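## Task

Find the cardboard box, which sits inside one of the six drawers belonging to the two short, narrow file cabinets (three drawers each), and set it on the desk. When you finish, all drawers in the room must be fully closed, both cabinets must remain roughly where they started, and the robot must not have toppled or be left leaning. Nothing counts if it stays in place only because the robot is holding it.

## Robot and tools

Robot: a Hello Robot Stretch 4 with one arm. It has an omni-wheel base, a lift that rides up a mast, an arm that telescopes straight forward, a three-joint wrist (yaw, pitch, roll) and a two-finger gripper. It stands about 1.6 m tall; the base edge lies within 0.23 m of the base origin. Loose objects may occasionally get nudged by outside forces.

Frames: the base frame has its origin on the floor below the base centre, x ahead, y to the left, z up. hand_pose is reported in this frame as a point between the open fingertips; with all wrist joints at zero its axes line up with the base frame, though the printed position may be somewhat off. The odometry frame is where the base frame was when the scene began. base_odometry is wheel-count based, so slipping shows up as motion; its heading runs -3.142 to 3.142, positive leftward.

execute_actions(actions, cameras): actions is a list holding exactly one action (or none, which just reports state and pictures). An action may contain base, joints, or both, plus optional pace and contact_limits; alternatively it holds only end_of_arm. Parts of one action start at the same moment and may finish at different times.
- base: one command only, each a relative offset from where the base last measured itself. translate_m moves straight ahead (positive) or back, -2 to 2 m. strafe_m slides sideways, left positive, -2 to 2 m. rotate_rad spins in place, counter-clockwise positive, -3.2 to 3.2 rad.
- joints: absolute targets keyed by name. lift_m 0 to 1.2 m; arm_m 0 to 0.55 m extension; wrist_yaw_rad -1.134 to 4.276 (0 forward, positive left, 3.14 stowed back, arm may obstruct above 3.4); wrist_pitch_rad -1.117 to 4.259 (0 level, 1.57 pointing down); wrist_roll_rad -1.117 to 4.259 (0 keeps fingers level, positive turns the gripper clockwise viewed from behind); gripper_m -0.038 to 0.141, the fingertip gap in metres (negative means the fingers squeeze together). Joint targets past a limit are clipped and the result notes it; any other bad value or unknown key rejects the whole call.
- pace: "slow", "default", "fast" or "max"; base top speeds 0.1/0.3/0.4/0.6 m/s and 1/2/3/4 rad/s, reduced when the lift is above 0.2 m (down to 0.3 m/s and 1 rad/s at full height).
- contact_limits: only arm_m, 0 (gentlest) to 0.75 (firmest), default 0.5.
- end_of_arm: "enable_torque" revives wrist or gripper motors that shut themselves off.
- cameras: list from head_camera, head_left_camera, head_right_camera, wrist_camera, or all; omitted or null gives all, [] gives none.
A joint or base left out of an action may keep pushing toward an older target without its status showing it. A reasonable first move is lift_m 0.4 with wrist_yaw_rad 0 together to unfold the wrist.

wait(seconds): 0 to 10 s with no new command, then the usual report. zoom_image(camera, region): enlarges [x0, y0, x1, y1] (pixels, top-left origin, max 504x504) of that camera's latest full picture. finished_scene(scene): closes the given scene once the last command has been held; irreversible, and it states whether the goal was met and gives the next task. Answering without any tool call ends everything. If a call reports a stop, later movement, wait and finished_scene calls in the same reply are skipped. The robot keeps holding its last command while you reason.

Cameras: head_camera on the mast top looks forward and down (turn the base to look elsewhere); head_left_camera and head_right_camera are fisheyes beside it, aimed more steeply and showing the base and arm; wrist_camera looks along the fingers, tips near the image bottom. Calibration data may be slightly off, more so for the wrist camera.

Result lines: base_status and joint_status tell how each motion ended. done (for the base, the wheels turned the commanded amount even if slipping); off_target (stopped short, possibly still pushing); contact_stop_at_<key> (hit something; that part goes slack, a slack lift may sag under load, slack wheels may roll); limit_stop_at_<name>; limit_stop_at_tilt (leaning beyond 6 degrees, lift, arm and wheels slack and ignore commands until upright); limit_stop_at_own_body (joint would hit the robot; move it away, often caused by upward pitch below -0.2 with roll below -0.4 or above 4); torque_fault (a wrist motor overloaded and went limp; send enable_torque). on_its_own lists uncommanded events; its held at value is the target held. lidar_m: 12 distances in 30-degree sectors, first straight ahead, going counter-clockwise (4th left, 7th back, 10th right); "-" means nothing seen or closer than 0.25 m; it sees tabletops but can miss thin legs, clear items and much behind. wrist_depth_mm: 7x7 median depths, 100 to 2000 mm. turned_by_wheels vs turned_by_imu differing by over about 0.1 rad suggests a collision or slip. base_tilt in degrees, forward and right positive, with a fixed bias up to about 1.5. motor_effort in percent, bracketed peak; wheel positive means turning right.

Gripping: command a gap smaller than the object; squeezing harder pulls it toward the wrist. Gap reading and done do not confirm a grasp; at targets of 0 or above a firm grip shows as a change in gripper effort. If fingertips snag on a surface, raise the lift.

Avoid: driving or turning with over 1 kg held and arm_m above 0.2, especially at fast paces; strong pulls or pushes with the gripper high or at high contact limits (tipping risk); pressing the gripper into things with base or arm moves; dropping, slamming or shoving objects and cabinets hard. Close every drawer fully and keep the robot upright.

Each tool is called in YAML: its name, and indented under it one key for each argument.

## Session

execute_actions:
  actions: []

Scene clock: 0.00 s.
base_odometry: x=+0.000 y=+0.000 heading=+0.000 (m, m, rad; odometry frame)
turned_by_wheels: +0.000 (rad since the last result)
turned_by_imu: +0.000 (rad since the last result)
base_tilt: forward=-0.3 right=-0.1 (deg)
lidar_m: 1.17 1.31 1.77 1.76 1.95 2.08 1.49 2.34 2.21 2.45 2.02 1.66
base_status: not commanded
joint_positions: lift_m=+0.205 arm_m=-0.003 wrist_yaw_rad=+3.080 wrist_pitch_rad=-0.014 wrist_roll_rad=-0.009 gripper_m=+0.057
joint_status: not commanded
motor_effort: lift_m=+20 arm_m=-1 wrist_yaw_rad=+1 wrist_pitch_rad=-9 wrist_roll_rad=+0 gripper_m=+0 wheel_0=+0 wheel_1=-1 wheel_2=+0 (%)
hand_pose: x=-0.1143 y=+0.1050 z=+0.3871 quat_wxyz=(+0.031, +0.007, -0.005, +0.999) (m; base frame)
wrist_depth_mm: - 142 - - - - - / - 141 - - - - - / - 128 208 - - - - / 107 140 252 1708 - - - / 138 - - 1708 - - - / 1708 1756 213 1661 211 1537 1499 / 1160 1078 1008 160 1042 976 1008
pictures: head_camera, head_left_camera, head_right_camera, wrist_camera
camera_calibration (this result's frames):
wrist_camera: T_world_to_cam=[[0.056665, 0.998319, -0.0121859, -0.0866439], [-0.0513632, -0.00927438, -0.998637, 0.447487], [-0.997071, 0.0572137, 0.0507513, 0.082867], [0, 0, 0, 1]] pos_world=[0.110518, 0.0859073, 0.441616]
Images, in order (width x height): head_camera 420x560, head_left_camera 420x672, head_right_camera 420x672, wrist_camera 616x392.

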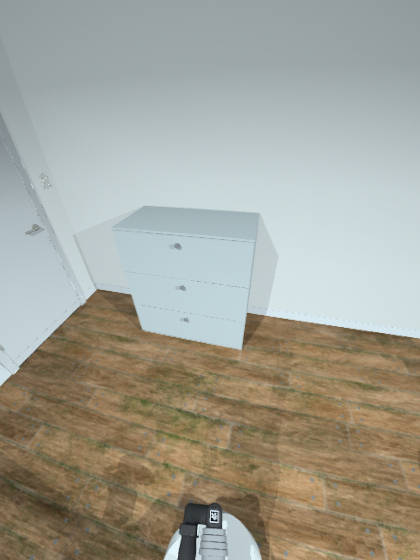

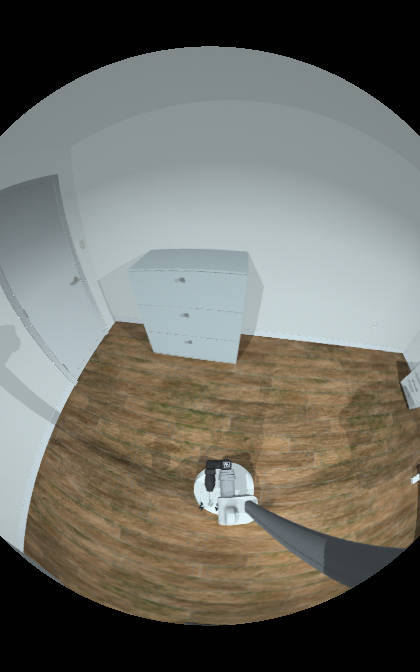

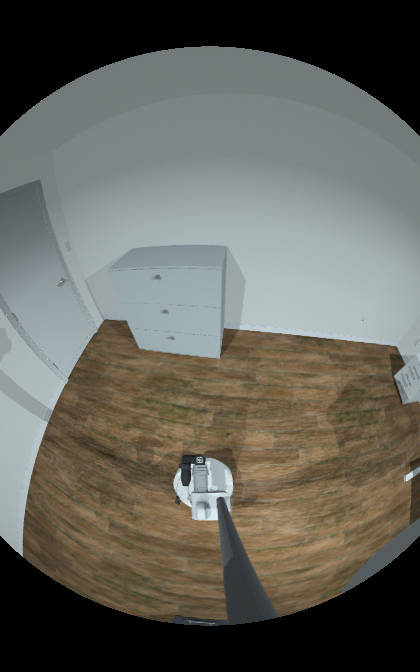

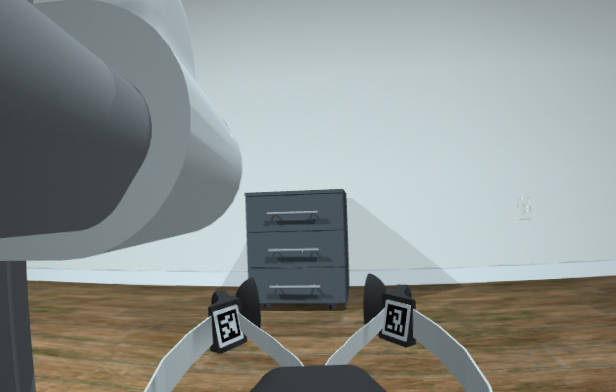

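execute_actions:
  actions:
    - {"base":{"rotate_rad":2.92},"joints":{"lift_m":0.3,"wrist_yaw_rad":0,"wrist_roll_rad":1.57,"gripper_m":0.1,"wrist_pitch_rad":0}}
  cameras: ["head_camera","wrist_camera"]

Scene clock: 5.10 s.
base_odometry: x=+0.000 y=+0.000 heading=+2.920 (m, m, rad; odometry frame)
turned_by_wheels: +2.920 (rad since the last result)
turned_by_imu: +2.992 (rad since the last result)
base_tilt: forward=-0.3 right=-0.1 (deg)
lidar_m: 1.48 2.13 2.24 2.15 2.38 1.72 1.16 1.21 1.86 1.74 1.82 2.15
base_status: done
joint_positions: lift_m=+0.300 arm_m=-0.003 wrist_yaw_rad=+0.000 wrist_pitch_rad=+0.002 wrist_roll_rad=+1.570 gripper_m=+0.100
joint_status: all done
motor_effort: lift_m=+21(18) arm_m=+0(1) wrist_yaw_rad=+0(5) wrist_pitch_rad=-8(9) wrist_roll_rad=+0(6) gripper_m=-1(0) wheel_0=+0(6) wheel_1=+0(6) wheel_2=+1(10) (%)
hand_pose: x=+0.4568 y=-0.0873 z=+0.4775 quat_wxyz=(+0.707, +0.707, +0.001, -0.001) (m; base frame)
wrist_depth_mm: 1863 1921 1921 1921 1756 904 661 / 1863 1863 1921 1921 1808 931 661 / 1863 1863 1921 1863 1863 946 668 / 1863 1863 1863 1863 1863 976 683 / 1921 1921 1863 1308 1336 976 683 / 1863 1863 216 1281 221 904 683 / 1863 1808 1863 154 1366 842 691
pictures: head_camera, wrist_camera
camera_calibration (this result's frames):
wrist_camera: T_world_to_cam=[[0.00246163, 0.0205649, -0.999785, 0.485042], [0.0360493, 0.999137, 0.0206403, 0.12676], [0.999347, -0.0360924, 0.00171816, -0.238052], [0, 0, 0, 1]] pos_world=[0.232133, -0.145218, 0.482731]
Images, in order (width x height): head_camera 420x560, wrist_camera 616x392.

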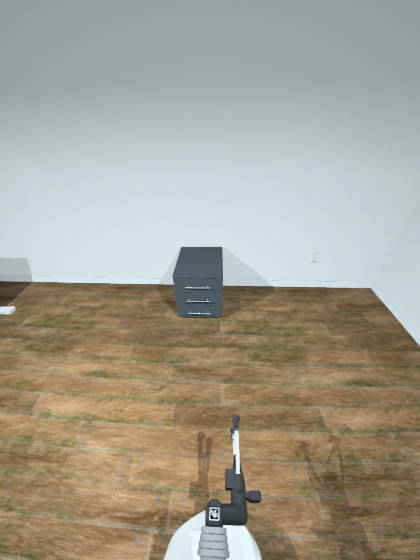

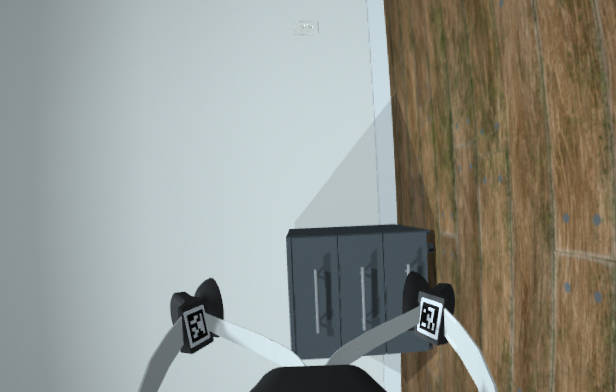

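execute_actions:
  actions:
    - {"base":{"strafe_m":0.23}}
  cameras: []

execute_actions:
  actions:
    - {"base":{"translate_m":0.62},"joints":{"lift_m":0.27,"arm_m":0.3}}
  cameras: ["wrist_camera"]

Scene clock: 18.97 s.
base_odometry: x=-0.051 y=-0.224 heading=+2.920 (m, m, rad; odometry frame)
turned_by_wheels: +0.000 (rad since the last result)
turned_by_imu: +0.001 (rad since the last result)
base_tilt: forward=-0.3 right=-0.1 (deg)
lidar_m: 1.47 2.14 1.98 1.93 2.22 1.72 1.21 1.24 2.08 2.01 2.08 2.16
base_status: done
joint_positions: lift_m=+0.300 arm_m=-0.003 wrist_yaw_rad=+0.000 wrist_pitch_rad=+0.002 wrist_roll_rad=+1.570 gripper_m=+0.100
joint_status: not commanded
motor_effort: lift_m=+21(22) arm_m=+0(0) wrist_yaw_rad=+1(0) wrist_pitch_rad=-7(7) wrist_roll_rad=+0(0) gripper_m=+0(5) wheel_0=+0(8) wheel_1=+0(9) wheel_2=+0(1) (%)
hand_pose: x=+0.4568 y=-0.0874 z=+0.4775 quat_wxyz=(+0.707, +0.707, +0.001, -0.001) (m; base frame)
wrist_depth_mm: 1863 1921 1921 1921 1708 917 661 / 1863 1863 1863 1863 1808 946 661 / 1863 1863 1863 1921 1863 960 668 / 1863 1863 1863 1308 1336 960 683 / 1808 1863 1863 1308 1308 976 676 / 1863 1863 216 1863 221 917 683 / 1863 1863 1808 154 1756 842 699
pictures: none
No camera images: the call's "cameras" was empty. Leave "cameras" out to get every camera's image.

Scene clock: 22.50 s.
base_odometry: x=-0.655 y=-0.088 heading=+2.920 (m, m, rad; odometry frame)
turned_by_wheels: +0.000 (rad since the last result)
turned_by_imu: +0.000 (rad since the last result)
base_tilt: forward=-0.3 right=-0.1 (deg)
lidar_m: 0.84 1.49 1.99 1.91 2.51 2.36 1.82 1.87 2.10 1.97 2.04 0.93
base_status: done
joint_positions: lift_m=+0.270 arm_m=+0.299 wrist_yaw_rad=+0.000 wrist_pitch_rad=+0.002 wrist_roll_rad=+1.570 gripper_m=+0.100
joint_status: all done
motor_effort: lift_m=+18(24) arm_m=+5(1) wrist_yaw_rad=+1(2) wrist_pitch_rad=-8(8) wrist_roll_rad=+0(1) gripper_m=+1(2) wheel_0=+0(8) wheel_1=+1(4) wheel_2=+2(10) (%)
hand_pose: x=+0.7586 y=-0.0874 z=+0.4477 quat_wxyz=(+0.707, +0.707, +0.001, -0.001) (m; base frame)
wrist_depth_mm: 946 946 931 946 960 831 615 / 931 946 931 946 960 741 580 / 917 931 379 370 375 377 379 / 917 917 370 370 373 373 377 / 917 931 368 366 370 373 375 / 917 917 216 368 221 370 373 / 917 917 373 155 368 340 370
pictures: wrist_camera
camera_calibration (this result's frames):
wrist_camera: T_world_to_cam=[[0.00238927, 0.0206728, -0.999783, 0.454603], [0.0363659, 0.999123, 0.020746, 0.116297], [0.999336, -0.0364076, 0.00163539, -0.539601], [0, 0, 0, 1]] pos_world=[0.533927, -0.145238, 0.452975]
Images, in order (width x height): wrist_camera 616x392.

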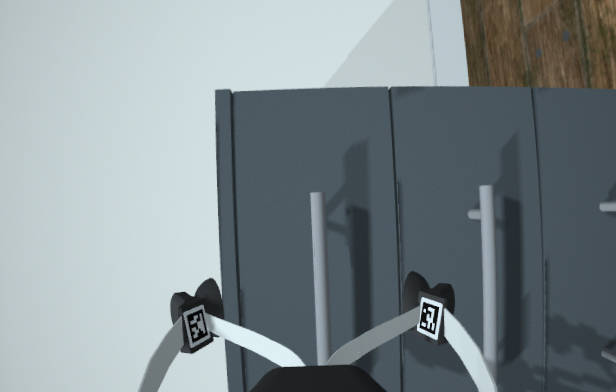

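execute_actions:
  actions:
    - {"base":{"rotate_rad":0.04},"joints":{"lift_m":0.258}}
  cameras: []

execute_actions:
  actions:
    - {"joints":{"arm_m":0.42},"contact_limits":{"arm_m":0.2}}
  cameras: ["wrist_camera"]

execute_actions:
  actions:
    - {"joints":{"gripper_m":-0.02}}
  cameras: []

execute_actions:
  actions:
    - {"joints":{"arm_m":0.09}}
  cameras: ["head_camera"]

zoom_image:
  camera: "head_camera"
  region: [170,320,290,440]

Scene clock: 28.07 s.
base_odometry: x=-0.655 y=-0.088 heading=+2.960 (m, m, rad; odometry frame)
turned_by_wheels: +0.040 (rad since the last result)
turned_by_imu: +0.042 (rad since the last result)
base_tilt: forward=-0.3 right=-0.1 (deg)
lidar_m: 0.84 1.49 1.97 1.92 2.49 2.33 1.82 1.89 2.06 1.98 1.97 0.91
base_status: done
joint_positions: lift_m=+0.258 arm_m=+0.299 wrist_yaw_rad=+0.000 wrist_pitch_rad=+0.002 wrist_roll_rad=+1.570 gripper_m=+0.100
joint_status: all done
motor_effort: lift_m=+18(20) arm_m=+4(5) wrist_yaw_rad=+1(1) wrist_pitch_rad=-8(7) wrist_roll_rad=+0(0) gripper_m=-2(1) wheel_0=+0(4) wheel_1=-1(5) wheel_2=+0(5) (%)
hand_pose: x=+0.7586 y=-0.0874 z=+0.4357 quat_wxyz=(+0.707, +0.707, +0.001, -0.001) (m; base frame)
wrist_depth_mm: 904 917 917 917 946 759 597 / 904 917 362 364 366 368 368 / 904 917 362 364 366 368 373 / 917 917 364 366 366 368 370 / 917 931 362 366 368 370 373 / 904 931 216 366 222 370 373 / 917 917 364 154 368 370 373
pictures: none
No camera images: the call's "cameras" was empty. Leave "cameras" out to get every camera's image.

Scene clock: 29.43 s.
base_odometry: x=-0.655 y=-0.088 heading=+2.960 (m, m, rad; odometry frame)
turned_by_wheels: +0.000 (rad since the last result)
turned_by_imu: +0.000 (rad since the last result)
base_tilt: forward=-0.3 right=-0.1 (deg)
lidar_m: 0.84 1.54 1.96 1.89 2.50 2.34 1.83 1.91 2.09 1.98 1.99 0.92
base_status: not commanded
joint_positions: lift_m=+0.258 arm_m=+0.419 wrist_yaw_rad=-0.001 wrist_pitch_rad=+0.002 wrist_roll_rad=+1.570 gripper_m=+0.100
joint_status: all done
motor_effort: lift_m=+18(18) arm_m=+6(9) wrist_yaw_rad=+4(5) wrist_pitch_rad=-6(7) wrist_roll_rad=+0(0) gripper_m=-2(0) wheel_0=+0(1) wheel_1=-1(1) wheel_2=-2(2) (%)
contact_limits: arm_m 0.2
hand_pose: x=+0.8782 y=-0.0878 z=+0.4359 quat_wxyz=(+0.707, +0.707, +0.000, -0.001) (m; base frame)
wrist_depth_mm: 788 798 242 244 245 247 - / 788 798 242 244 245 248 248 / 788 798 242 244 245 247 248 / 798 798 242 244 246 247 249 / 798 798 243 244 245 247 249 / 809 798 243 243 220 249 249 / 788 809 243 180 246 249 -
pictures: wrist_camera
camera_calibration (this result's frames):
wrist_camera: T_world_to_cam=[[0.0031054, 0.0206685, -0.999782, 0.441926], [0.0375986, 0.999077, 0.0207707, 0.111456], [0.999288, -0.0376548, 0.00232543, -0.659432], [0, 0, 0, 1]] pos_world=[0.6534, -0.145318, 0.441048]
Images, in order (width x height): wrist_camera 616x392.

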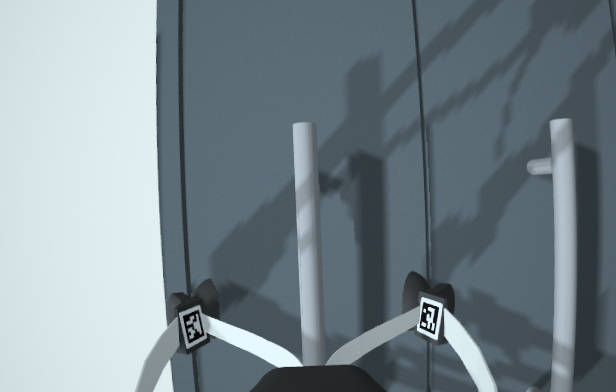

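Scene clock: 31.37 s.
base_odometry: x=-0.655 y=-0.088 heading=+2.960 (m, m, rad; odometry frame)
turned_by_wheels: +0.000 (rad since the last result)
turned_by_imu: +0.001 (rad since the last result)
base_tilt: forward=-0.3 right=-0.1 (deg)
lidar_m: 0.85 1.52 1.99 1.90 2.49 2.36 1.82 1.89 2.08 1.96 2.01 0.91
base_status: not commanded
joint_positions: lift_m=+0.258 arm_m=+0.419 wrist_yaw_rad=+0.001 wrist_pitch_rad=+0.002 wrist_roll_rad=+1.570 gripper_m=-0.019
joint_status: all done
motor_effort: lift_m=+18(18) arm_m=+4(7) wrist_yaw_rad=-2(7) wrist_pitch_rad=-7(20) wrist_roll_rad=+0(0) gripper_m=-16(16) wheel_0=+0(0) wheel_1=-1(1) wheel_2=-1(3) (%)
hand_pose: x=+0.8789 y=-0.0872 z=+0.4358 quat_wxyz=(+0.707, +0.707, +0.001, +0.000) (m; base frame)
wrist_depth_mm: 788 788 235 236 237 246 - / 798 788 235 236 237 245 247 / 798 798 236 236 237 246 247 / 788 798 236 236 238 246 248 / 798 798 236 236 239 246 248 / 798 798 236 200 239 247 248 / 798 809 179 200 238 248 -
pictures: none
No camera images: the call's "cameras" was empty. Leave "cameras" out to get every camera's image.

Scene clock: 33.47 s.
base_odometry: x=-0.655 y=-0.088 heading=+2.961 (m, m, rad; odometry frame)
turned_by_wheels: +0.001 (rad since the last result)
turned_by_imu: +0.001 (rad since the last result)
base_tilt: forward=-0.3 right=-0.1 (deg)
lidar_m: 0.52 1.52 1.99 1.91 2.48 2.36 1.83 1.91 2.08 1.97 2.00 0.53
base_status: not commanded
joint_positions: lift_m=+0.258 arm_m=+0.091 wrist_yaw_rad=+0.008 wrist_pitch_rad=+0.003 wrist_roll_rad=+1.570 gripper_m=-0.020
joint_status: all done
on_its_own: wrist_yaw_rad is at rest, and its effort (-21) is outside its rest range (-13 to +13)
motor_effort: lift_m=+18(18) arm_m=-4(10) wrist_yaw_rad=-21(21) wrist_pitch_rad=-11(12) wrist_roll_rad=+0(0) gripper_m=-17(22) wheel_0=+2(3) wheel_1=+0(1) wheel_2=+1(1) (%)
hand_pose: x=+0.5509 y=-0.0852 z=+0.4354 quat_wxyz=(+0.707, +0.707, +0.004, +0.002) (m; base frame)
wrist_depth_mm: 1098 1118 232 234 236 820 597 / 1098 1118 233 234 236 723 580 / 1138 1118 234 235 236 574 580 / 1138 1138 235 236 237 580 591 / 1138 1138 235 236 237 580 591 / 1138 1138 236 200 237 585 597 / 1138 1160 181 200 239 585 615
pictures: head_camera
Images, in order (width x height): head_camera 420x560.

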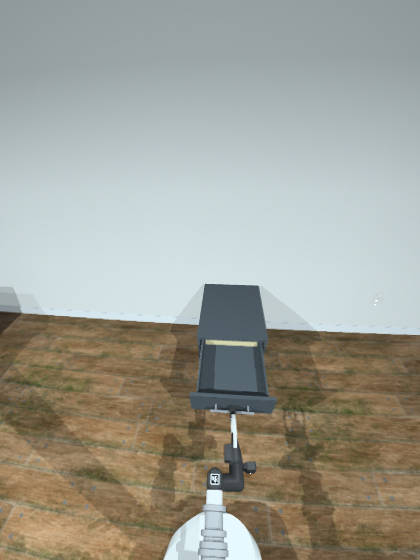

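Region (170, 320, 290, 440) of head_camera's 420x560 image, scaled by 4.200, with more detail than that image has.

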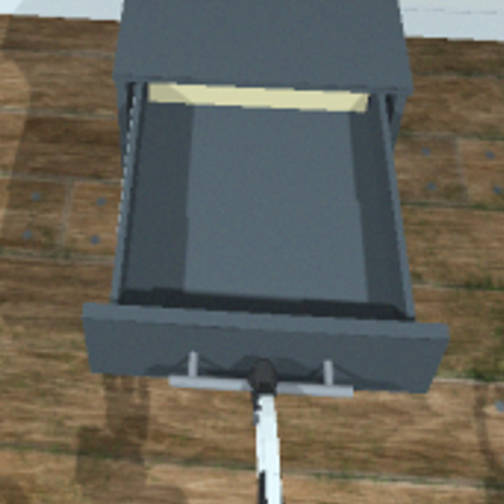

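execute_actions:
  actions:
    - {"joints":{"arm_m":0.425}}
  cameras: []

execute_actions:
  actions:
    - {"joints":{"gripper_m":0.1}}
  cameras: []

execute_actions:
  actions:
    - {"joints":{"arm_m":0.34}}
  cameras: []

execute_actions:
  actions:
    - {"joints":{"lift_m":0.103}}
  cameras: []

execute_actions:
  actions:
    - {"joints":{"arm_m":0.417},"contact_limits":{"arm_m":0.2}}
  cameras: []

execute_actions:
  actions:
    - {"joints":{"gripper_m":-0.02}}
  cameras: []

execute_actions:
  actions:
    - {"joints":{"arm_m":0.09}}
  cameras: ["head_camera"]

zoom_image:
  camera: "head_camera"
  region: [170,320,290,440]

Scene clock: 39.07 s.
base_odometry: x=-0.655 y=-0.088 heading=+2.959 (m, m, rad; odometry frame)
turned_by_wheels: -0.001 (rad since the last result)
turned_by_imu: +0.001 (rad since the last result)
base_tilt: forward=-0.3 right=-0.1 (deg)
lidar_m: 0.84 1.50 1.99 1.91 2.49 2.35 1.82 1.88 2.07 1.99 1.97 0.88
base_status: not commanded
joint_positions: lift_m=+0.258 arm_m=+0.424 wrist_yaw_rad=-0.005 wrist_pitch_rad=+0.003 wrist_roll_rad=+1.570 gripper_m=-0.020
joint_status: all done
on_its_own: wrist_yaw_rad is at rest, and its effort (+15) is outside its rest range (-13 to +13)
motor_effort: lift_m=+18(18) arm_m=+4(5) wrist_yaw_rad=+15(21) wrist_pitch_rad=-8(12) wrist_roll_rad=+0(0) gripper_m=-14(19) wheel_0=-4(4) wheel_1=-3(3) wheel_2=-4(4) (%)
hand_pose: x=+0.8833 y=-0.0888 z=+0.4357 quat_wxyz=(+0.707, +0.707, -0.001, -0.003) (m; base frame)
wrist_depth_mm: 798 798 228 229 231 242 - / 788 798 228 229 231 242 244 / 788 798 228 229 231 242 244 / 788 798 228 229 231 242 243 / 798 798 228 229 231 242 243 / 798 809 228 196 230 242 243 / 788 798 180 191 229 242 -
pictures: none
No camera images: the call's "cameras" was empty. Leave "cameras" out to get every camera's image.

Scene clock: 41.00 s.
base_odometry: x=-0.655 y=-0.088 heading=+2.960 (m, m, rad; odometry frame)
turned_by_wheels: +0.000 (rad since the last result)
turned_by_imu: +0.001 (rad since the last result)
base_tilt: forward=-0.3 right=-0.1 (deg)
lidar_m: 0.84 1.52 1.98 1.92 2.49 2.36 1.81 1.89 2.06 1.99 1.99 0.91
base_status: not commanded
joint_positions: lift_m=+0.258 arm_m=+0.424 wrist_yaw_rad=-0.002 wrist_pitch_rad=+0.003 wrist_roll_rad=+1.570 gripper_m=+0.100
joint_status: all done
motor_effort: lift_m=+18(18) arm_m=+4(4) wrist_yaw_rad=+8(16) wrist_pitch_rad=-8(9) wrist_roll_rad=+0(0) gripper_m=+3(14) wheel_0=-2(4) wheel_1=-2(3) wheel_2=-3(4) (%)
hand_pose: x=+0.8835 y=-0.0881 z=+0.4357 quat_wxyz=(+0.707, +0.707, +0.000, -0.002) (m; base frame)
wrist_depth_mm: 778 788 236 238 240 242 - / 788 798 236 238 240 242 243 / 788 798 237 237 240 241 243 / 788 788 237 237 240 242 243 / 798 798 237 238 240 242 243 / 798 809 236 204 240 242 243 / 798 798 183 191 239 242 -
pictures: none
No camera images: the call's "cameras" was empty. Leave "cameras" out to get every camera's image.

Scene clock: 42.20 s.
base_odometry: x=-0.655 y=-0.088 heading=+2.960 (m, m, rad; odometry frame)
turned_by_wheels: +0.000 (rad since the last result)
turned_by_imu: +0.001 (rad since the last result)
base_tilt: forward=-0.3 right=-0.1 (deg)
lidar_m: 0.83 1.51 1.96 1.92 2.48 2.36 1.81 1.88 2.08 1.97 2.00 0.92
base_status: not commanded
joint_positions: lift_m=+0.258 arm_m=+0.341 wrist_yaw_rad=+0.000 wrist_pitch_rad=+0.003 wrist_roll_rad=+1.570 gripper_m=+0.100
joint_status: all done
motor_effort: lift_m=+20(20) arm_m=-4(2) wrist_yaw_rad=+1(8) wrist_pitch_rad=-8(20) wrist_roll_rad=+0(0) gripper_m=+1(1) wheel_0=-1(2) wheel_1=-2(2) wheel_2=-1(3) (%)
hand_pose: x=+0.8002 y=-0.0874 z=+0.4356 quat_wxyz=(+0.707, +0.707, +0.001, -0.001) (m; base frame)
wrist_depth_mm: 866 866 866 597 603 325 327 / 878 878 319 320 324 327 327 / 866 866 320 322 324 325 329 / 878 878 320 324 324 325 327 / 878 878 322 322 324 325 329 / 891 891 216 322 221 325 329 / 891 891 322 155 324 293 329
pictures: none
No camera images: the call's "cameras" was empty. Leave "cameras" out to get every camera's image.

Scene clock: 43.93 s.
base_odometry: x=-0.655 y=-0.088 heading=+2.960 (m, m, rad; odometry frame)
turned_by_wheels: +0.000 (rad since the last result)
turned_by_imu: +0.001 (rad since the last result)
base_tilt: forward=-0.3 right=-0.1 (deg)
lidar_m: 0.83 1.52 1.97 1.91 2.49 2.34 1.81 1.90 2.09 1.98 1.98 0.92
base_status: not commanded
joint_positions: lift_m=+0.103 arm_m=+0.341 wrist_yaw_rad=+0.000 wrist_pitch_rad=+0.003 wrist_roll_rad=+1.570 gripper_m=+0.100
joint_status: all done
motor_effort: lift_m=+18(19) arm_m=-4(4) wrist_yaw_rad=+1(1) wrist_pitch_rad=-9(8) wrist_roll_rad=+0(1) gripper_m=+1(1) wheel_0=-1(1) wheel_1=-2(2) wheel_2=-2(1) (%)
hand_pose: x=+0.8002 y=-0.0874 z=+0.2807 quat_wxyz=(+0.707, +0.707, +0.001, -0.001) (m; base frame)
wrist_depth_mm: 866 866 603 603 517 325 362 / 315 317 317 322 324 327 327 / 315 317 322 322 324 327 329 / 315 319 320 322 325 327 329 / 317 320 320 322 324 327 329 / 315 317 216 320 220 329 330 / 317 319 320 155 324 293 329
pictures: none
No camera images: the call's "cameras" was empty. Leave "cameras" out to get every camera's image.

Scene clock: 45.10 s.
base_odometry: x=-0.655 y=-0.088 heading=+2.960 (m, m, rad; odometry frame)
turned_by_wheels: +0.000 (rad since the last result)
turned_by_imu: +0.000 (rad since the last result)
base_tilt: forward=-0.3 right=-0.1 (deg)
lidar_m: 0.84 1.52 1.95 1.91 2.50 2.34 1.82 1.89 2.08 1.96 2.00 0.91
base_status: not commanded
joint_positions: lift_m=+0.103 arm_m=+0.416 wrist_yaw_rad=+0.000 wrist_pitch_rad=+0.002 wrist_roll_rad=+1.570 gripper_m=+0.100
joint_status: all done
motor_effort: lift_m=+18(18) arm_m=+5(4) wrist_yaw_rad=+1(1) wrist_pitch_rad=-8(8) wrist_roll_rad=-1(1) gripper_m=-2(2) wheel_0=-1(1) wheel_1=-2(2) wheel_2=-1(1) (%)
contact_limits: arm_m 0.2
hand_pose: x=+0.8756 y=-0.0874 z=+0.2807 quat_wxyz=(+0.707, +0.707, +0.001, -0.001) (m; base frame)
wrist_depth_mm: 240 242 243 245 247 249 - / 240 242 244 246 247 250 251 / 241 243 244 246 248 249 251 / 241 243 245 246 248 249 251 / 241 243 244 246 248 249 250 / 240 243 216 246 221 250 251 / 241 243 246 155 249 250 -
pictures: none
No camera images: the call's "cameras" was empty. Leave "cameras" out to get every camera's image.

Scene clock: 47.03 s.
base_odometry: x=-0.655 y=-0.088 heading=+2.960 (m, m, rad; odometry frame)
turned_by_wheels: +0.000 (rad since the last result)
turned_by_imu: +0.001 (rad since the last result)
base_tilt: forward=-0.3 right=-0.1 (deg)
lidar_m: 0.84 1.50 1.98 1.91 2.50 2.35 1.82 1.88 2.08 1.96 1.97 0.90
base_status: not commanded
joint_positions: lift_m=+0.103 arm_m=+0.416 wrist_yaw_rad=+0.001 wrist_pitch_rad=+0.002 wrist_roll_rad=+1.570 gripper_m=-0.019
joint_status: all done
motor_effort: lift_m=+18(18) arm_m=+3(5) wrist_yaw_rad=-2(2) wrist_pitch_rad=-8(8) wrist_roll_rad=+0(0) gripper_m=-16(17) wheel_0=+0(1) wheel_1=-2(2) wheel_2=-1(1) (%)
hand_pose: x=+0.8760 y=-0.0871 z=+0.2807 quat_wxyz=(+0.707, +0.707, +0.001, -0.001) (m; base frame)
wrist_depth_mm: 240 241 237 239 241 248 - / 240 241 238 240 241 248 250 / 240 242 238 239 242 249 249 / 241 243 239 240 242 249 251 / 241 242 239 240 243 249 251 / 241 243 239 204 241 250 250 / 241 243 179 204 242 250 -
pictures: none
No camera images: the call's "cameras" was empty. Leave "cameras" out to get every camera's image.

Scene clock: 49.13 s.
base_odometry: x=-0.655 y=-0.088 heading=+2.961 (m, m, rad; odometry frame)
turned_by_wheels: +0.001 (rad since the last result)
turned_by_imu: +0.002 (rad since the last result)
base_tilt: forward=-0.3 right=-0.1 (deg)
lidar_m: 0.53 1.53 2.00 1.91 2.48 2.33 1.82 1.90 2.09 1.99 1.99 0.56
base_status: not commanded
joint_positions: lift_m=+0.103 arm_m=+0.091 wrist_yaw_rad=+0.008 wrist_pitch_rad=+0.003 wrist_roll_rad=+1.570 gripper_m=-0.020
joint_status: all done
on_its_own: wrist_yaw_rad is at rest, and its effort (-22) is outside its rest range (-13 to +13)
motor_effort: lift_m=+18(18) arm_m=-4(11) wrist_yaw_rad=-22(22) wrist_pitch_rad=-10(11) wrist_roll_rad=+0(0) gripper_m=-20(21) wheel_0=+3(3) wheel_1=+0(1) wheel_2=+1(1) (%)
hand_pose: x=+0.5509 y=-0.0851 z=+0.2805 quat_wxyz=(+0.707, +0.707, +0.004, +0.002) (m; base frame)
wrist_depth_mm: 1098 1118 236 236 238 525 384 / 1098 1118 236 238 239 530 389 / 1118 1118 237 238 239 549 399 / 1138 1118 236 238 241 559 404 / 1118 1138 238 238 241 564 407 / 1138 1118 238 203 199 559 407 / 1138 1138 179 200 242 459 404
pictures: head_camera
Images, in order (width x height): head_camera 420x560.

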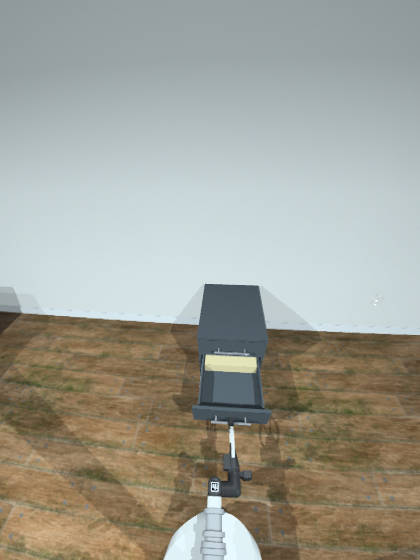

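Region (170, 320, 290, 440) of head_camera's 420x560 image, scaled by 4.200, with more detail than that image has.

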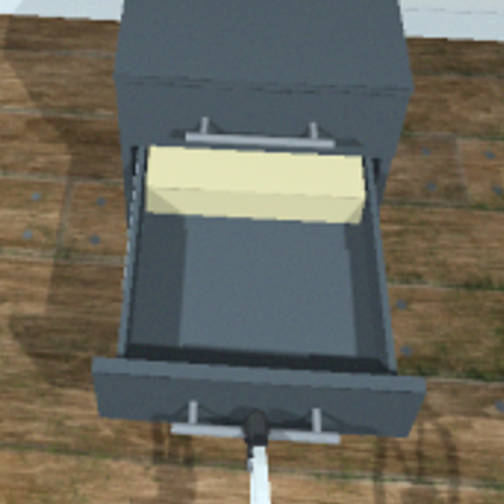

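execute_actions:
  actions:
    - {"joints":{"arm_m":0.425}}
  cameras: []

execute_actions:
  actions:
    - {"joints":{"gripper_m":0.1}}
  cameras: []

execute_actions:
  actions:
    - {"joints":{"arm_m":0.34}}
  cameras: []

execute_actions:
  actions:
    - {"joints":{"lift_m":0.006,"wrist_pitch_rad":0.2}}
  cameras: []

execute_actions:
  actions:
    - {"joints":{"arm_m":0.417},"contact_limits":{"arm_m":0.2}}
  cameras: []

execute_actions:
  actions:
    - {"joints":{"gripper_m":-0.02}}
  cameras: []

execute_actions:
  actions:
    - {"joints":{"arm_m":0.1}}
  cameras: ["head_camera"]

zoom_image:
  camera: "head_camera"
  region: [170,340,290,460]

Scene clock: 54.57 s.
base_odometry: x=-0.655 y=-0.088 heading=+2.959 (m, m, rad; odometry frame)
turned_by_wheels: -0.001 (rad since the last result)
turned_by_imu: +0.001 (rad since the last result)
base_tilt: forward=-0.3 right=-0.1 (deg)
lidar_m: 0.83 1.53 2.00 1.91 2.48 2.34 1.81 1.91 2.07 1.98 2.00 0.89
base_status: not commanded
joint_positions: lift_m=+0.103 arm_m=+0.424 wrist_yaw_rad=-0.005 wrist_pitch_rad=+0.003 wrist_roll_rad=+1.570 gripper_m=-0.020
joint_status: all done
on_its_own: wrist_yaw_rad is at rest, and its effort (+15) is outside its rest range (-13 to +13)
motor_effort: lift_m=+18(18) arm_m=+4(10) wrist_yaw_rad=+15(22) wrist_pitch_rad=-8(11) wrist_roll_rad=+0(0) gripper_m=-16(16) wheel_0=-4(5) wheel_1=-3(3) wheel_2=-4(4) (%)
hand_pose: x=+0.8833 y=-0.0888 z=+0.2806 quat_wxyz=(+0.707, +0.707, -0.001, -0.003) (m; base frame)
wrist_depth_mm: 235 236 228 229 231 243 - / 235 236 228 229 231 243 244 / 234 236 228 229 230 242 244 / 231 236 227 229 230 242 243 / 234 236 228 229 230 242 243 / 234 235 227 196 229 242 243 / 218 235 180 191 229 242 -
pictures: none
No camera images: the call's "cameras" was empty. Leave "cameras" out to get every camera's image.

Scene clock: 56.50 s.
base_odometry: x=-0.655 y=-0.088 heading=+2.960 (m, m, rad; odometry frame)
turned_by_wheels: +0.000 (rad since the last result)
turned_by_imu: +0.001 (rad since the last result)
base_tilt: forward=-0.3 right=-0.1 (deg)
lidar_m: 0.85 1.53 1.99 1.92 2.48 2.35 1.81 1.86 2.07 1.97 2.00 0.90
base_status: not commanded
joint_positions: lift_m=+0.103 arm_m=+0.424 wrist_yaw_rad=-0.002 wrist_pitch_rad=+0.003 wrist_roll_rad=+1.570 gripper_m=+0.100
joint_status: all done
motor_effort: lift_m=+18(18) arm_m=+4(4) wrist_yaw_rad=+8(16) wrist_pitch_rad=-9(9) wrist_roll_rad=+0(0) gripper_m=+1(14) wheel_0=-3(4) wheel_1=-2(3) wheel_2=-3(4) (%)
hand_pose: x=+0.8835 y=-0.0881 z=+0.2806 quat_wxyz=(+0.707, +0.707, +0.000, -0.002) (m; base frame)
wrist_depth_mm: 234 235 236 237 240 241 - / 233 235 237 238 239 242 243 / 234 235 236 238 240 242 243 / 234 235 236 238 240 241 243 / 234 235 238 238 240 241 243 / 233 235 236 204 240 242 243 / 220 236 183 176 240 242 -
pictures: none
No camera images: the call's "cameras" was empty. Leave "cameras" out to get every camera's image.

Scene clock: 57.70 s.
base_odometry: x=-0.655 y=-0.088 heading=+2.960 (m, m, rad; odometry frame)
turned_by_wheels: +0.000 (rad since the last result)
turned_by_imu: +0.001 (rad since the last result)
base_tilt: forward=-0.3 right=-0.1 (deg)
lidar_m: 0.84 1.52 1.95 1.91 2.49 2.34 1.80 1.86 2.08 1.97 1.99 0.90
base_status: not commanded
joint_positions: lift_m=+0.103 arm_m=+0.341 wrist_yaw_rad=+0.000 wrist_pitch_rad=+0.003 wrist_roll_rad=+1.570 gripper_m=+0.100
joint_status: all done
motor_effort: lift_m=+19(20) arm_m=-4(2) wrist_yaw_rad=+1(8) wrist_pitch_rad=-9(21) wrist_roll_rad=-1(0) gripper_m=+1(0) wheel_0=-1(2) wheel_1=-2(2) wheel_2=-1(3) (%)
hand_pose: x=+0.8002 y=-0.0874 z=+0.2806 quat_wxyz=(+0.707, +0.707, +0.001, -0.001) (m; base frame)
wrist_depth_mm: 878 866 597 603 324 329 359 / 315 317 319 322 324 325 329 / 315 317 320 322 322 325 329 / 315 319 319 322 324 327 329 / 317 317 320 322 324 327 329 / 317 319 216 322 221 327 330 / 317 317 320 155 324 293 329
pictures: none
No camera images: the call's "cameras" was empty. Leave "cameras" out to get every camera's image.

Scene clock: 59.13 s.
base_odometry: x=-0.655 y=-0.088 heading=+2.960 (m, m, rad; odometry frame)
turned_by_wheels: +0.000 (rad since the last result)
turned_by_imu: +0.001 (rad since the last result)
base_tilt: forward=-0.3 right=-0.1 (deg)
lidar_m: 0.84 1.51 1.99 1.90 2.52 2.34 1.81 1.90 2.09 1.98 1.97 0.92
base_status: not commanded
joint_positions: lift_m=+0.006 arm_m=+0.341 wrist_yaw_rad=+0.000 wrist_pitch_rad=+0.202 wrist_roll_rad=+1.570 gripper_m=+0.100
joint_status: all done
motor_effort: lift_m=+18(17) arm_m=-4(5) wrist_yaw_rad=+1(1) wrist_pitch_rad=-7(10) wrist_roll_rad=+0(0) gripper_m=-1(2) wheel_0=-1(1) wheel_1=-2(2) wheel_2=-1(1) (%)
hand_pose: x=+0.7943 y=-0.0874 z=+0.1266 quat_wxyz=(+0.704, +0.703, +0.071, -0.071) (m; base frame)
wrist_depth_mm: 287 306 585 418 349 236 - / 285 298 315 332 342 240 193 / 283 298 315 332 345 244 196 / 281 298 315 332 349 246 198 / 281 298 315 330 353 247 199 / 282 300 216 330 221 235 198 / 283 294 312 155 347 222 -
pictures: none
No camera images: the call's "cameras" was empty. Leave "cameras" out to get every camera's image.

Scene clock: 60.30 s.
base_odometry: x=-0.655 y=-0.088 heading=+2.960 (m, m, rad; odometry frame)
turned_by_wheels: +0.000 (rad since the last result)
turned_by_imu: +0.001 (rad since the last result)
base_tilt: forward=-0.3 right=-0.1 (deg)
lidar_m: 0.84 1.51 1.98 1.92 2.49 2.33 1.82 1.89 2.09 1.98 2.00 0.92
base_status: not commanded
joint_positions: lift_m=+0.006 arm_m=+0.416 wrist_yaw_rad=-0.001 wrist_pitch_rad=+0.200 wrist_roll_rad=+1.570 gripper_m=+0.100
joint_status: all done
motor_effort: lift_m=+18(18) arm_m=+8(10) wrist_yaw_rad=+5(9) wrist_pitch_rad=-1(7) wrist_roll_rad=+0(1) gripper_m=+0(1) wheel_0=+1(0) wheel_1=+0(2) wheel_2=-5(5) (%)
contact_limits: arm_m 0.2
hand_pose: x=+0.8691 y=-0.0878 z=+0.1271 quat_wxyz=(+0.704, +0.703, +0.070, -0.071) (m; base frame)
wrist_depth_mm: 221 231 243 256 271 236 - / 220 231 243 256 271 240 194 / 221 231 244 254 271 244 196 / 221 231 244 253 271 247 198 / 220 231 246 252 272 248 199 / 220 230 244 252 221 235 200 / 221 228 241 186 271 223 -
pictures: none
No camera images: the call's "cameras" was empty. Leave "cameras" out to get every camera's image.

Scene clock: 62.23 s.
base_odometry: x=-0.655 y=-0.088 heading=+2.960 (m, m, rad; odometry frame)
turned_by_wheels: +0.000 (rad since the last result)
turned_by_imu: +0.001 (rad since the last result)
base_tilt: forward=-0.3 right=-0.1 (deg)
lidar_m: 0.85 1.52 1.99 1.92 2.49 2.35 1.82 1.91 2.08 1.98 1.98 0.89
base_status: not commanded
joint_positions: lift_m=+0.006 arm_m=+0.416 wrist_yaw_rad=+0.001 wrist_pitch_rad=+0.203 wrist_roll_rad=+1.570 gripper_m=-0.019
joint_status: all done
motor_effort: lift_m=+19(19) arm_m=+4(8) wrist_yaw_rad=-1(5) wrist_pitch_rad=-11(22) wrist_roll_rad=+0(1) gripper_m=-17(19) wheel_0=+0(1) wheel_1=+0(0) wheel_2=-1(5) (%)
hand_pose: x=+0.8699 y=-0.0873 z=+0.1261 quat_wxyz=(+0.704, +0.703, +0.072, -0.071) (m; base frame)
wrist_depth_mm: 220 229 237 251 266 234 - / 220 230 237 251 265 237 192 / 220 229 238 249 264 241 195 / 220 230 238 247 265 244 197 / 219 230 237 247 265 245 197 / 220 230 236 210 198 244 197 / 220 228 179 213 263 211 -
pictures: none
No camera images: the call's "cameras" was empty. Leave "cameras" out to get every camera's image.

Scene clock: 64.30 s.
base_odometry: x=-0.655 y=-0.088 heading=+2.961 (m, m, rad; odometry frame)
turned_by_wheels: +0.000 (rad since the last result)
turned_by_imu: +0.001 (rad since the last result)
base_tilt: forward=-0.3 right=-0.1 (deg)
lidar_m: 0.56 1.52 1.97 1.90 2.49 2.33 1.81 1.90 2.10 1.97 2.00 0.57
base_status: not commanded
joint_positions: lift_m=+0.006 arm_m=+0.101 wrist_yaw_rad=+0.007 wrist_pitch_rad=+0.205 wrist_roll_rad=+1.570 gripper_m=-0.019
joint_status: all done
on_its_own: wrist_yaw_rad is at rest, and its effort (-18) is outside its rest range (-13 to +13)
motor_effort: lift_m=+19(19) arm_m=-4(6) wrist_yaw_rad=-18(18) wrist_pitch_rad=-14(15) wrist_roll_rad=+0(0) gripper_m=-18(22) wheel_0=+2(2) wheel_1=+0(0) wheel_2=+1(1) (%)
hand_pose: x=+0.5548 y=-0.0855 z=+0.1257 quat_wxyz=(+0.704, +0.703, +0.075, -0.070) (m; base frame)
wrist_depth_mm: 991 1042 235 248 262 236 - / 1008 1042 236 249 263 238 192 / 496 521 236 245 264 242 196 / 500 521 236 245 264 245 198 / 500 517 237 246 264 246 198 / 500 517 236 211 207 246 199 / 496 517 180 212 260 211 -
pictures: head_camera
Images, in order (width x height): head_camera 420x560.

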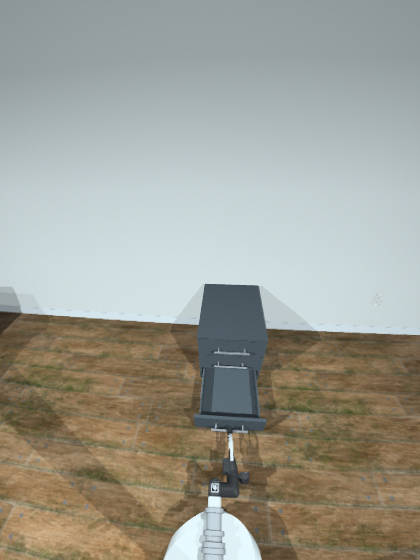

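Region (170, 340, 290, 460) of head_camera's 420x560 image, scaled by 4.200, with more detail than that image has.

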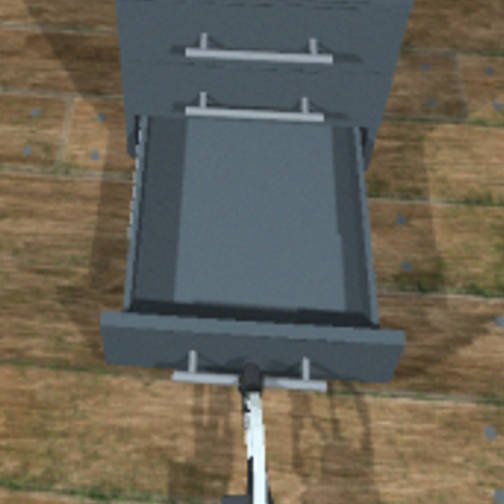

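execute_actions:
  actions:
    - {"joints":{"arm_m":0.432}}
  cameras: []

execute_actions:
  actions:
    - {"joints":{"gripper_m":0.07}}
  cameras: []

execute_actions:
  actions:
    - {"joints":{"arm_m":0.2}}
  cameras: []

execute_actions:
  actions:
    - {"joints":{"wrist_pitch_rad":0}}
  cameras: ["wrist_camera"]

execute_actions:
  actions:
    - {"base":{"rotate_rad":1.53},"joints":{"lift_m":0.258,"gripper_m":0.1,"arm_m":0.15}}
  cameras: ["head_camera","head_left_camera"]

Scene clock: 69.57 s.
base_odometry: x=-0.655 y=-0.088 heading=+2.960 (m, m, rad; odometry frame)
turned_by_wheels: -0.001 (rad since the last result)
turned_by_imu: +0.001 (rad since the last result)
base_tilt: forward=-0.3 right=-0.1 (deg)
lidar_m: 0.85 1.51 1.99 1.91 2.50 2.32 1.82 1.89 2.08 1.99 1.98 0.94
base_status: not commanded
joint_positions: lift_m=+0.006 arm_m=+0.431 wrist_yaw_rad=-0.002 wrist_pitch_rad=+0.205 wrist_roll_rad=+1.570 gripper_m=-0.020
joint_status: all done
motor_effort: lift_m=+19(19) arm_m=+6(6) wrist_yaw_rad=+8(19) wrist_pitch_rad=-15(14) wrist_roll_rad=+0(0) gripper_m=-13(17) wheel_0=+0(3) wheel_1=-1(1) wheel_2=-3(3) (%)
hand_pose: x=+0.8841 y=-0.0881 z=+0.1256 quat_wxyz=(+0.704, +0.703, +0.072, -0.073) (m; base frame)
wrist_depth_mm: 207 216 229 242 256 232 - / 206 217 229 241 255 236 191 / 206 216 229 238 255 240 194 / 207 217 229 237 255 242 196 / 206 216 228 237 255 244 196 / 206 216 224 204 207 243 196 / 206 213 180 203 251 210 -
pictures: none
No camera images: the call's "cameras" was empty. Leave "cameras" out to get every camera's image.

Scene clock: 71.20 s.
base_odometry: x=-0.655 y=-0.088 heading=+2.960 (m, m, rad; odometry frame)
turned_by_wheels: +0.000 (rad since the last result)
turned_by_imu: +0.001 (rad since the last result)
base_tilt: forward=-0.3 right=-0.1 (deg)
lidar_m: 0.83 1.51 2.00 1.92 2.47 2.35 1.82 1.91 2.08 1.96 1.98 0.91
base_status: not commanded
joint_positions: lift_m=+0.006 arm_m=+0.431 wrist_yaw_rad=-0.001 wrist_pitch_rad=+0.208 wrist_roll_rad=+1.570 gripper_m=+0.070
joint_status: all done
motor_effort: lift_m=+19(19) arm_m=+5(6) wrist_yaw_rad=+5(8) wrist_pitch_rad=-23(24) wrist_roll_rad=+0(0) gripper_m=+1(13) wheel_0=+0(0) wheel_1=-1(1) wheel_2=-3(4) (%)
hand_pose: x=+0.8842 y=-0.0878 z=+0.1248 quat_wxyz=(+0.704, +0.703, +0.073, -0.074) (m; base frame)
wrist_depth_mm: 207 216 229 242 256 230 - / 206 216 229 241 256 234 189 / 206 217 229 239 256 237 192 / 206 216 229 237 255 240 193 / 206 216 229 237 256 241 195 / 206 216 224 209 213 241 193 / 206 215 204 165 253 216 -
pictures: none
No camera images: the call's "cameras" was empty. Leave "cameras" out to get every camera's image.

Scene clock: 73.00 s.
base_odometry: x=-0.655 y=-0.088 heading=+2.960 (m, m, rad; odometry frame)
turned_by_wheels: +0.000 (rad since the last result)
turned_by_imu: +0.001 (rad since the last result)
base_tilt: forward=-0.3 right=-0.1 (deg)
lidar_m: 0.84 1.52 1.98 1.91 2.48 2.34 1.83 1.89 2.07 1.98 1.99 0.91
base_status: not commanded
joint_positions: lift_m=+0.006 arm_m=+0.201 wrist_yaw_rad=+0.000 wrist_pitch_rad=+0.203 wrist_roll_rad=+1.570 gripper_m=+0.070
joint_status: all done
motor_effort: lift_m=+19(19) arm_m=-4(4) wrist_yaw_rad=+1(5) wrist_pitch_rad=-9(23) wrist_roll_rad=+0(0) gripper_m=-1(1) wheel_0=+0(0) wheel_1=-1(1) wheel_2=-2(3) (%)
hand_pose: x=+0.6543 y=-0.0874 z=+0.1263 quat_wxyz=(+0.704, +0.703, +0.072, -0.071) (m; base frame)
wrist_depth_mm: 917 946 1008 699 357 236 - / 418 436 462 512 366 240 194 / 413 430 459 480 370 244 196 / 410 433 455 480 377 246 199 / 413 430 452 477 379 247 200 / 413 427 217 480 212 247 199 / 410 424 455 157 355 223 -
pictures: none
No camera images: the call's "cameras" was empty. Leave "cameras" out to get every camera's image.

Scene clock: 73.63 s.
base_odometry: x=-0.655 y=-0.088 heading=+2.960 (m, m, rad; odometry frame)
turned_by_wheels: +0.000 (rad since the last result)
turned_by_imu: +0.000 (rad since the last result)
base_tilt: forward=-0.3 right=-0.1 (deg)
lidar_m: 0.84 1.51 1.98 1.91 2.49 2.33 1.82 1.90 2.07 1.99 1.98 0.87
base_status: not commanded
joint_positions: lift_m=+0.006 arm_m=+0.201 wrist_yaw_rad=+0.000 wrist_pitch_rad=+0.003 wrist_roll_rad=+1.570 gripper_m=+0.070
joint_status: all done
motor_effort: lift_m=+19(19) arm_m=-4(4) wrist_yaw_rad=+1(1) wrist_pitch_rad=-10(14) wrist_roll_rad=-1(0) gripper_m=-2(5) wheel_0=+0(0) wheel_1=-1(1) wheel_2=-2(2) (%)
hand_pose: x=+0.6602 y=-0.0874 z=+0.1834 quat_wxyz=(+0.707, +0.707, +0.001, -0.001) (m; base frame)
wrist_depth_mm: 1008 1025 1008 1025 640 342 - / 1008 1025 1025 462 488 347 254 / 455 459 462 466 466 357 259 / 452 455 459 466 466 364 263 / 455 459 462 466 469 366 264 / 455 459 217 462 212 366 264 / 459 459 462 157 469 317 -
pictures: wrist_camera
camera_calibration (this result's frames):
wrist_camera: T_world_to_cam=[[0.00165774, 0.0207315, -0.999784, 0.191123], [0.0365386, 0.999116, 0.0207783, 0.125285], [0.999331, -0.0365652, 0.000898775, -0.440638], [0, 0, 0, 1]] pos_world=[0.435449, -0.145249, 0.188874]
Images, in order (width x height): wrist_camera 616x392.

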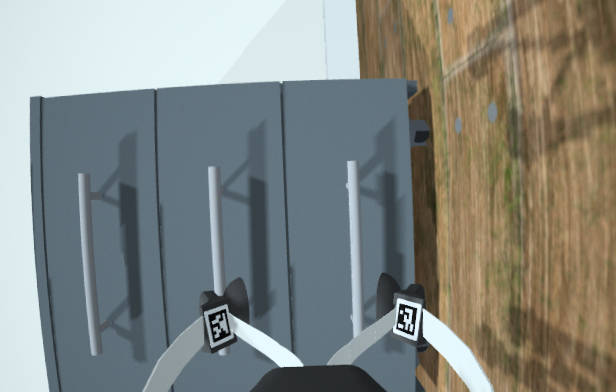

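Scene clock: 75.77 s.
base_odometry: x=-0.655 y=-0.088 heading=-1.793 (m, m, rad; odometry frame)
turned_by_wheels: +1.530 (rad since the last result)
turned_by_imu: +1.568 (rad since the last result)
base_tilt: forward=-0.3 right=-0.1 (deg)
lidar_m: 1.90 2.50 2.36 1.82 1.86 2.10 1.98 2.04 0.90 0.86 1.51 2.00
base_status: done
joint_positions: lift_m=+0.258 arm_m=+0.151 wrist_yaw_rad=+0.000 wrist_pitch_rad=+0.003 wrist_roll_rad=+1.570 gripper_m=+0.100
joint_status: all done
motor_effort: lift_m=+22(24) arm_m=-4(4) wrist_yaw_rad=+0(0) wrist_pitch_rad=-9(10) wrist_roll_rad=+0(0) gripper_m=-2(0) wheel_0=+0(6) wheel_1=+0(5) wheel_2=+1(8) (%)
hand_pose: x=+0.6102 y=-0.0873 z=+0.4352 quat_wxyz=(+0.707, +0.707, +0.001, -0.001) (m; base frame)
wrist_depth_mm: - - - - 1537 820 597 / - - - - 1576 842 597 / - - - - 1661 866 609 / - - - - 1661 878 615 / - - - - 1708 891 621 / - - 216 - 220 820 615 / - - - 155 1537 759 627
pictures: head_camera, head_left_camera
Images, in order (width x height): head_camera 420x560, head_left_camera 420x672.

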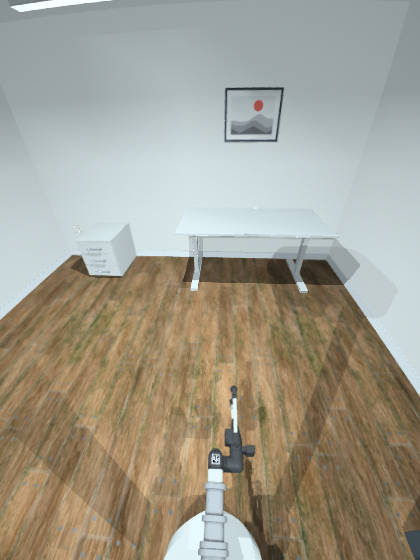

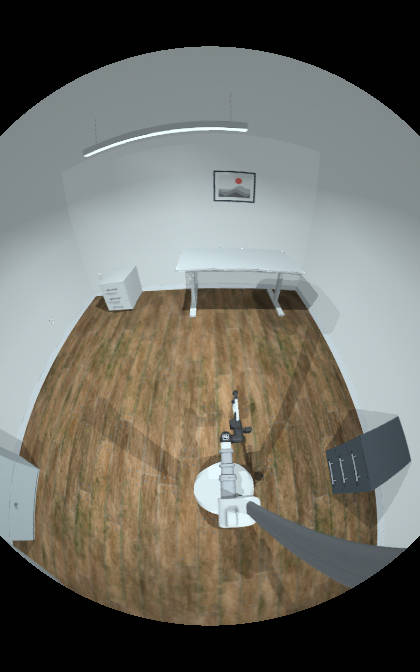

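Forward first (dresser on the left), then strafe.

execute_actions:
  actions:
    - {"base":{"translate_m":1.1},"pace":"fast"}
  cameras: []

execute_actions:
  actions:
    - {"base":{"strafe_m":1.55},"pace":"fast"}
  cameras: ["head_camera","wrist_camera"]

Scene clock: 81.37 s.
base_odometry: x=-0.898 y=-1.161 heading=-1.793 (m, m, rad; odometry frame)
turned_by_wheels: +0.000 (rad since the last result)
turned_by_imu: +0.000 (rad since the last result)
base_tilt: forward=-0.3 right=-0.1 (deg)
lidar_m: 0.81 0.85 1.62 2.26 2.23 2.57 3.15 1.30 1.34 1.45 1.16 0.84
base_status: done
joint_positions: lift_m=+0.258 arm_m=+0.151 wrist_yaw_rad=+0.000 wrist_pitch_rad=+0.003 wrist_roll_rad=+1.570 gripper_m=+0.100
joint_status: not commanded
motor_effort: lift_m=+22(22) arm_m=-4(4) wrist_yaw_rad=+0(0) wrist_pitch_rad=-9(10) wrist_roll_rad=+0(0) gripper_m=-2(1) wheel_0=-2(9) wheel_1=+0(7) wheel_2=+0(12) (%)
hand_pose: x=+0.6102 y=-0.0874 z=+0.4352 quat_wxyz=(+0.707, +0.707, +0.001, -0.001) (m; base frame)
wrist_depth_mm: 842 603 1255 1281 1255 820 597 / 1229 609 1255 1255 1281 842 591 / 1229 603 1255 1255 1255 866 609 / 1229 597 1255 1255 1255 878 615 / 1229 585 1255 1229 1281 891 615 / 1255 564 216 1255 220 831 621 / 1229 484 866 155 1255 759 627
pictures: none
No camera images: the call's "cameras" was empty. Leave "cameras" out to get every camera's image.

Scene clock: 86.47 s.
base_odometry: x=+0.614 y=-1.503 heading=-1.793 (m, m, rad; odometry frame)
turned_by_wheels: +0.000 (rad since the last result)
turned_by_imu: -0.005 (rad since the last result)
base_tilt: forward=-0.3 right=-0.1 (deg)
lidar_m: 1.00 0.99 0.75 0.69 0.71 1.04 1.35 3.25 2.65 3.04 1.37 1.09
base_status: done
joint_positions: lift_m=+0.258 arm_m=+0.151 wrist_yaw_rad=+0.000 wrist_pitch_rad=+0.003 wrist_roll_rad=+1.570 gripper_m=+0.100
joint_status: not commanded
motor_effort: lift_m=+22(22) arm_m=-4(4) wrist_yaw_rad=+0(1) wrist_pitch_rad=-9(9) wrist_roll_rad=+0(0) gripper_m=-3(0) wheel_0=+0(11) wheel_1=-1(15) wheel_2=-1(2) (%)
hand_pose: x=+0.6102 y=-0.0874 z=+0.4353 quat_wxyz=(+0.707, +0.707, +0.001, -0.001) (m; base frame)
wrist_depth_mm: 1281 1255 1255 1281 1255 820 603 / 1255 1281 1281 1281 1255 778 597 / 1255 1255 1255 676 691 699 609 / 1255 1255 1255 683 683 691 615 / 1229 1229 1255 683 691 699 621 / 1255 1281 216 683 221 699 621 / 1229 1255 1255 155 1255 759 627
pictures: head_camera, wrist_camera
camera_calibration (this result's frames):
wrist_camera: T_world_to_cam=[[0.00191918, 0.0207316, -0.999783, 0.442847], [0.0363749, 0.999122, 0.0207877, 0.12193], [0.999336, -0.0364069, 0.00116338, -0.390998], [0, 0, 0, 1]] pos_world=[0.385453, -0.145239, 0.440671]
Images, in order (width x height): head_camera 420x560, wrist_camera 616x392.

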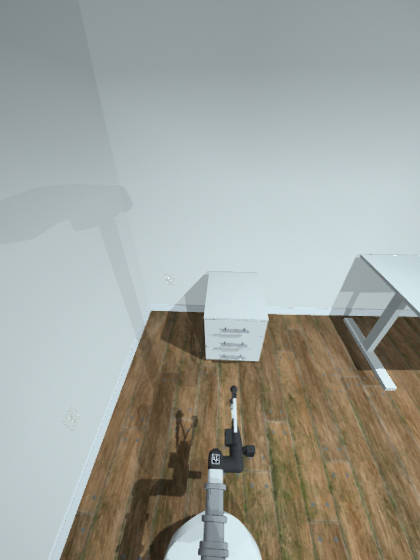

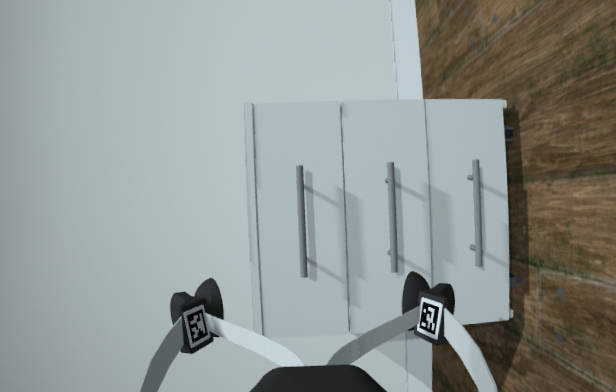

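execute_actions:
  actions:
    - {"base":{"strafe_m":-0.04}}
  cameras: []

execute_actions:
  actions:
    - {"base":{"translate_m":0.16},"joints":{"arm_m":0.35}}
  cameras: ["wrist_camera"]

Scene clock: 89.13 s.
base_odometry: x=+0.575 y=-1.494 heading=-1.793 (m, m, rad; odometry frame)
turned_by_wheels: +0.000 (rad since the last result)
turned_by_imu: +0.001 (rad since the last result)
base_tilt: forward=-0.4 right=-0.1 (deg)
lidar_m: 1.01 1.07 0.76 0.73 0.77 1.07 1.38 3.25 2.62 2.99 1.36 1.51
base_status: done
joint_positions: lift_m=+0.258 arm_m=+0.151 wrist_yaw_rad=+0.000 wrist_pitch_rad=+0.003 wrist_roll_rad=+1.570 gripper_m=+0.100
joint_status: not commanded
motor_effort: lift_m=+22(22) arm_m=-4(4) wrist_yaw_rad=+1(1) wrist_pitch_rad=-9(9) wrist_roll_rad=+0(0) gripper_m=+2(1) wheel_0=-1(6) wheel_1=+0(9) wheel_2=+0(0) (%)
hand_pose: x=+0.6102 y=-0.0874 z=+0.4353 quat_wxyz=(+0.707, +0.707, +0.001, -0.001) (m; base frame)
wrist_depth_mm: 1255 1255 1281 1281 1281 820 603 / 1255 1281 1281 1281 1255 842 597 / 1229 1255 1255 691 691 699 609 / 1255 1255 1255 683 691 699 615 / 1229 1255 1255 683 683 699 621 / 1229 1229 216 683 221 699 615 / 1229 1255 1255 155 1281 715 634
pictures: none
No camera images: the call's "cameras" was empty. Leave "cameras" out to get every camera's image.

Scene clock: 91.03 s.
base_odometry: x=+0.540 y=-1.650 heading=-1.793 (m, m, rad; odometry frame)
turned_by_wheels: +0.000 (rad since the last result)
turned_by_imu: +0.000 (rad since the last result)
base_tilt: forward=-0.3 right=-0.1 (deg)
lidar_m: 0.85 1.06 0.78 0.72 0.76 1.08 1.51 3.43 2.67 2.98 1.27 0.92
base_status: done
joint_positions: lift_m=+0.258 arm_m=+0.349 wrist_yaw_rad=+0.000 wrist_pitch_rad=+0.002 wrist_roll_rad=+1.570 gripper_m=+0.100
joint_status: all done
motor_effort: lift_m=+22(22) arm_m=+5(5) wrist_yaw_rad=+1(2) wrist_pitch_rad=-7(8) wrist_roll_rad=+0(0) gripper_m=-2(2) wheel_0=+0(5) wheel_1=-1(8) wheel_2=+0(7) (%)
hand_pose: x=+0.8086 y=-0.0874 z=+0.4354 quat_wxyz=(+0.707, +0.707, +0.001, -0.001) (m; base frame)
wrist_depth_mm: 891 891 904 904 917 759 569 / 878 891 319 320 322 324 329 / 891 891 320 320 322 325 327 / 891 891 319 320 322 325 327 / 878 891 319 320 322 324 327 / 891 878 216 320 220 324 327 / 878 878 320 155 324 315 325
pictures: wrist_camera
camera_calibration (this result's frames):
wrist_camera: T_world_to_cam=[[0.00231702, 0.0207318, -0.999782, 0.442258], [0.0363326, 0.999123, 0.0208024, 0.114725], [0.999337, -0.0363728, 0.00156175, -0.589527], [0, 0, 0, 1]] pos_world=[0.583943, -0.145236, 0.440696]
Images, in order (width x height): wrist_camera 616x392.

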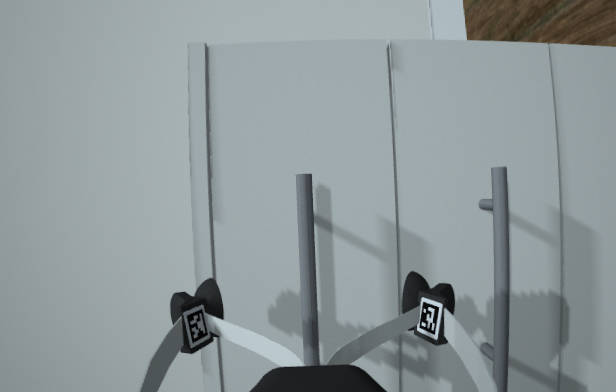

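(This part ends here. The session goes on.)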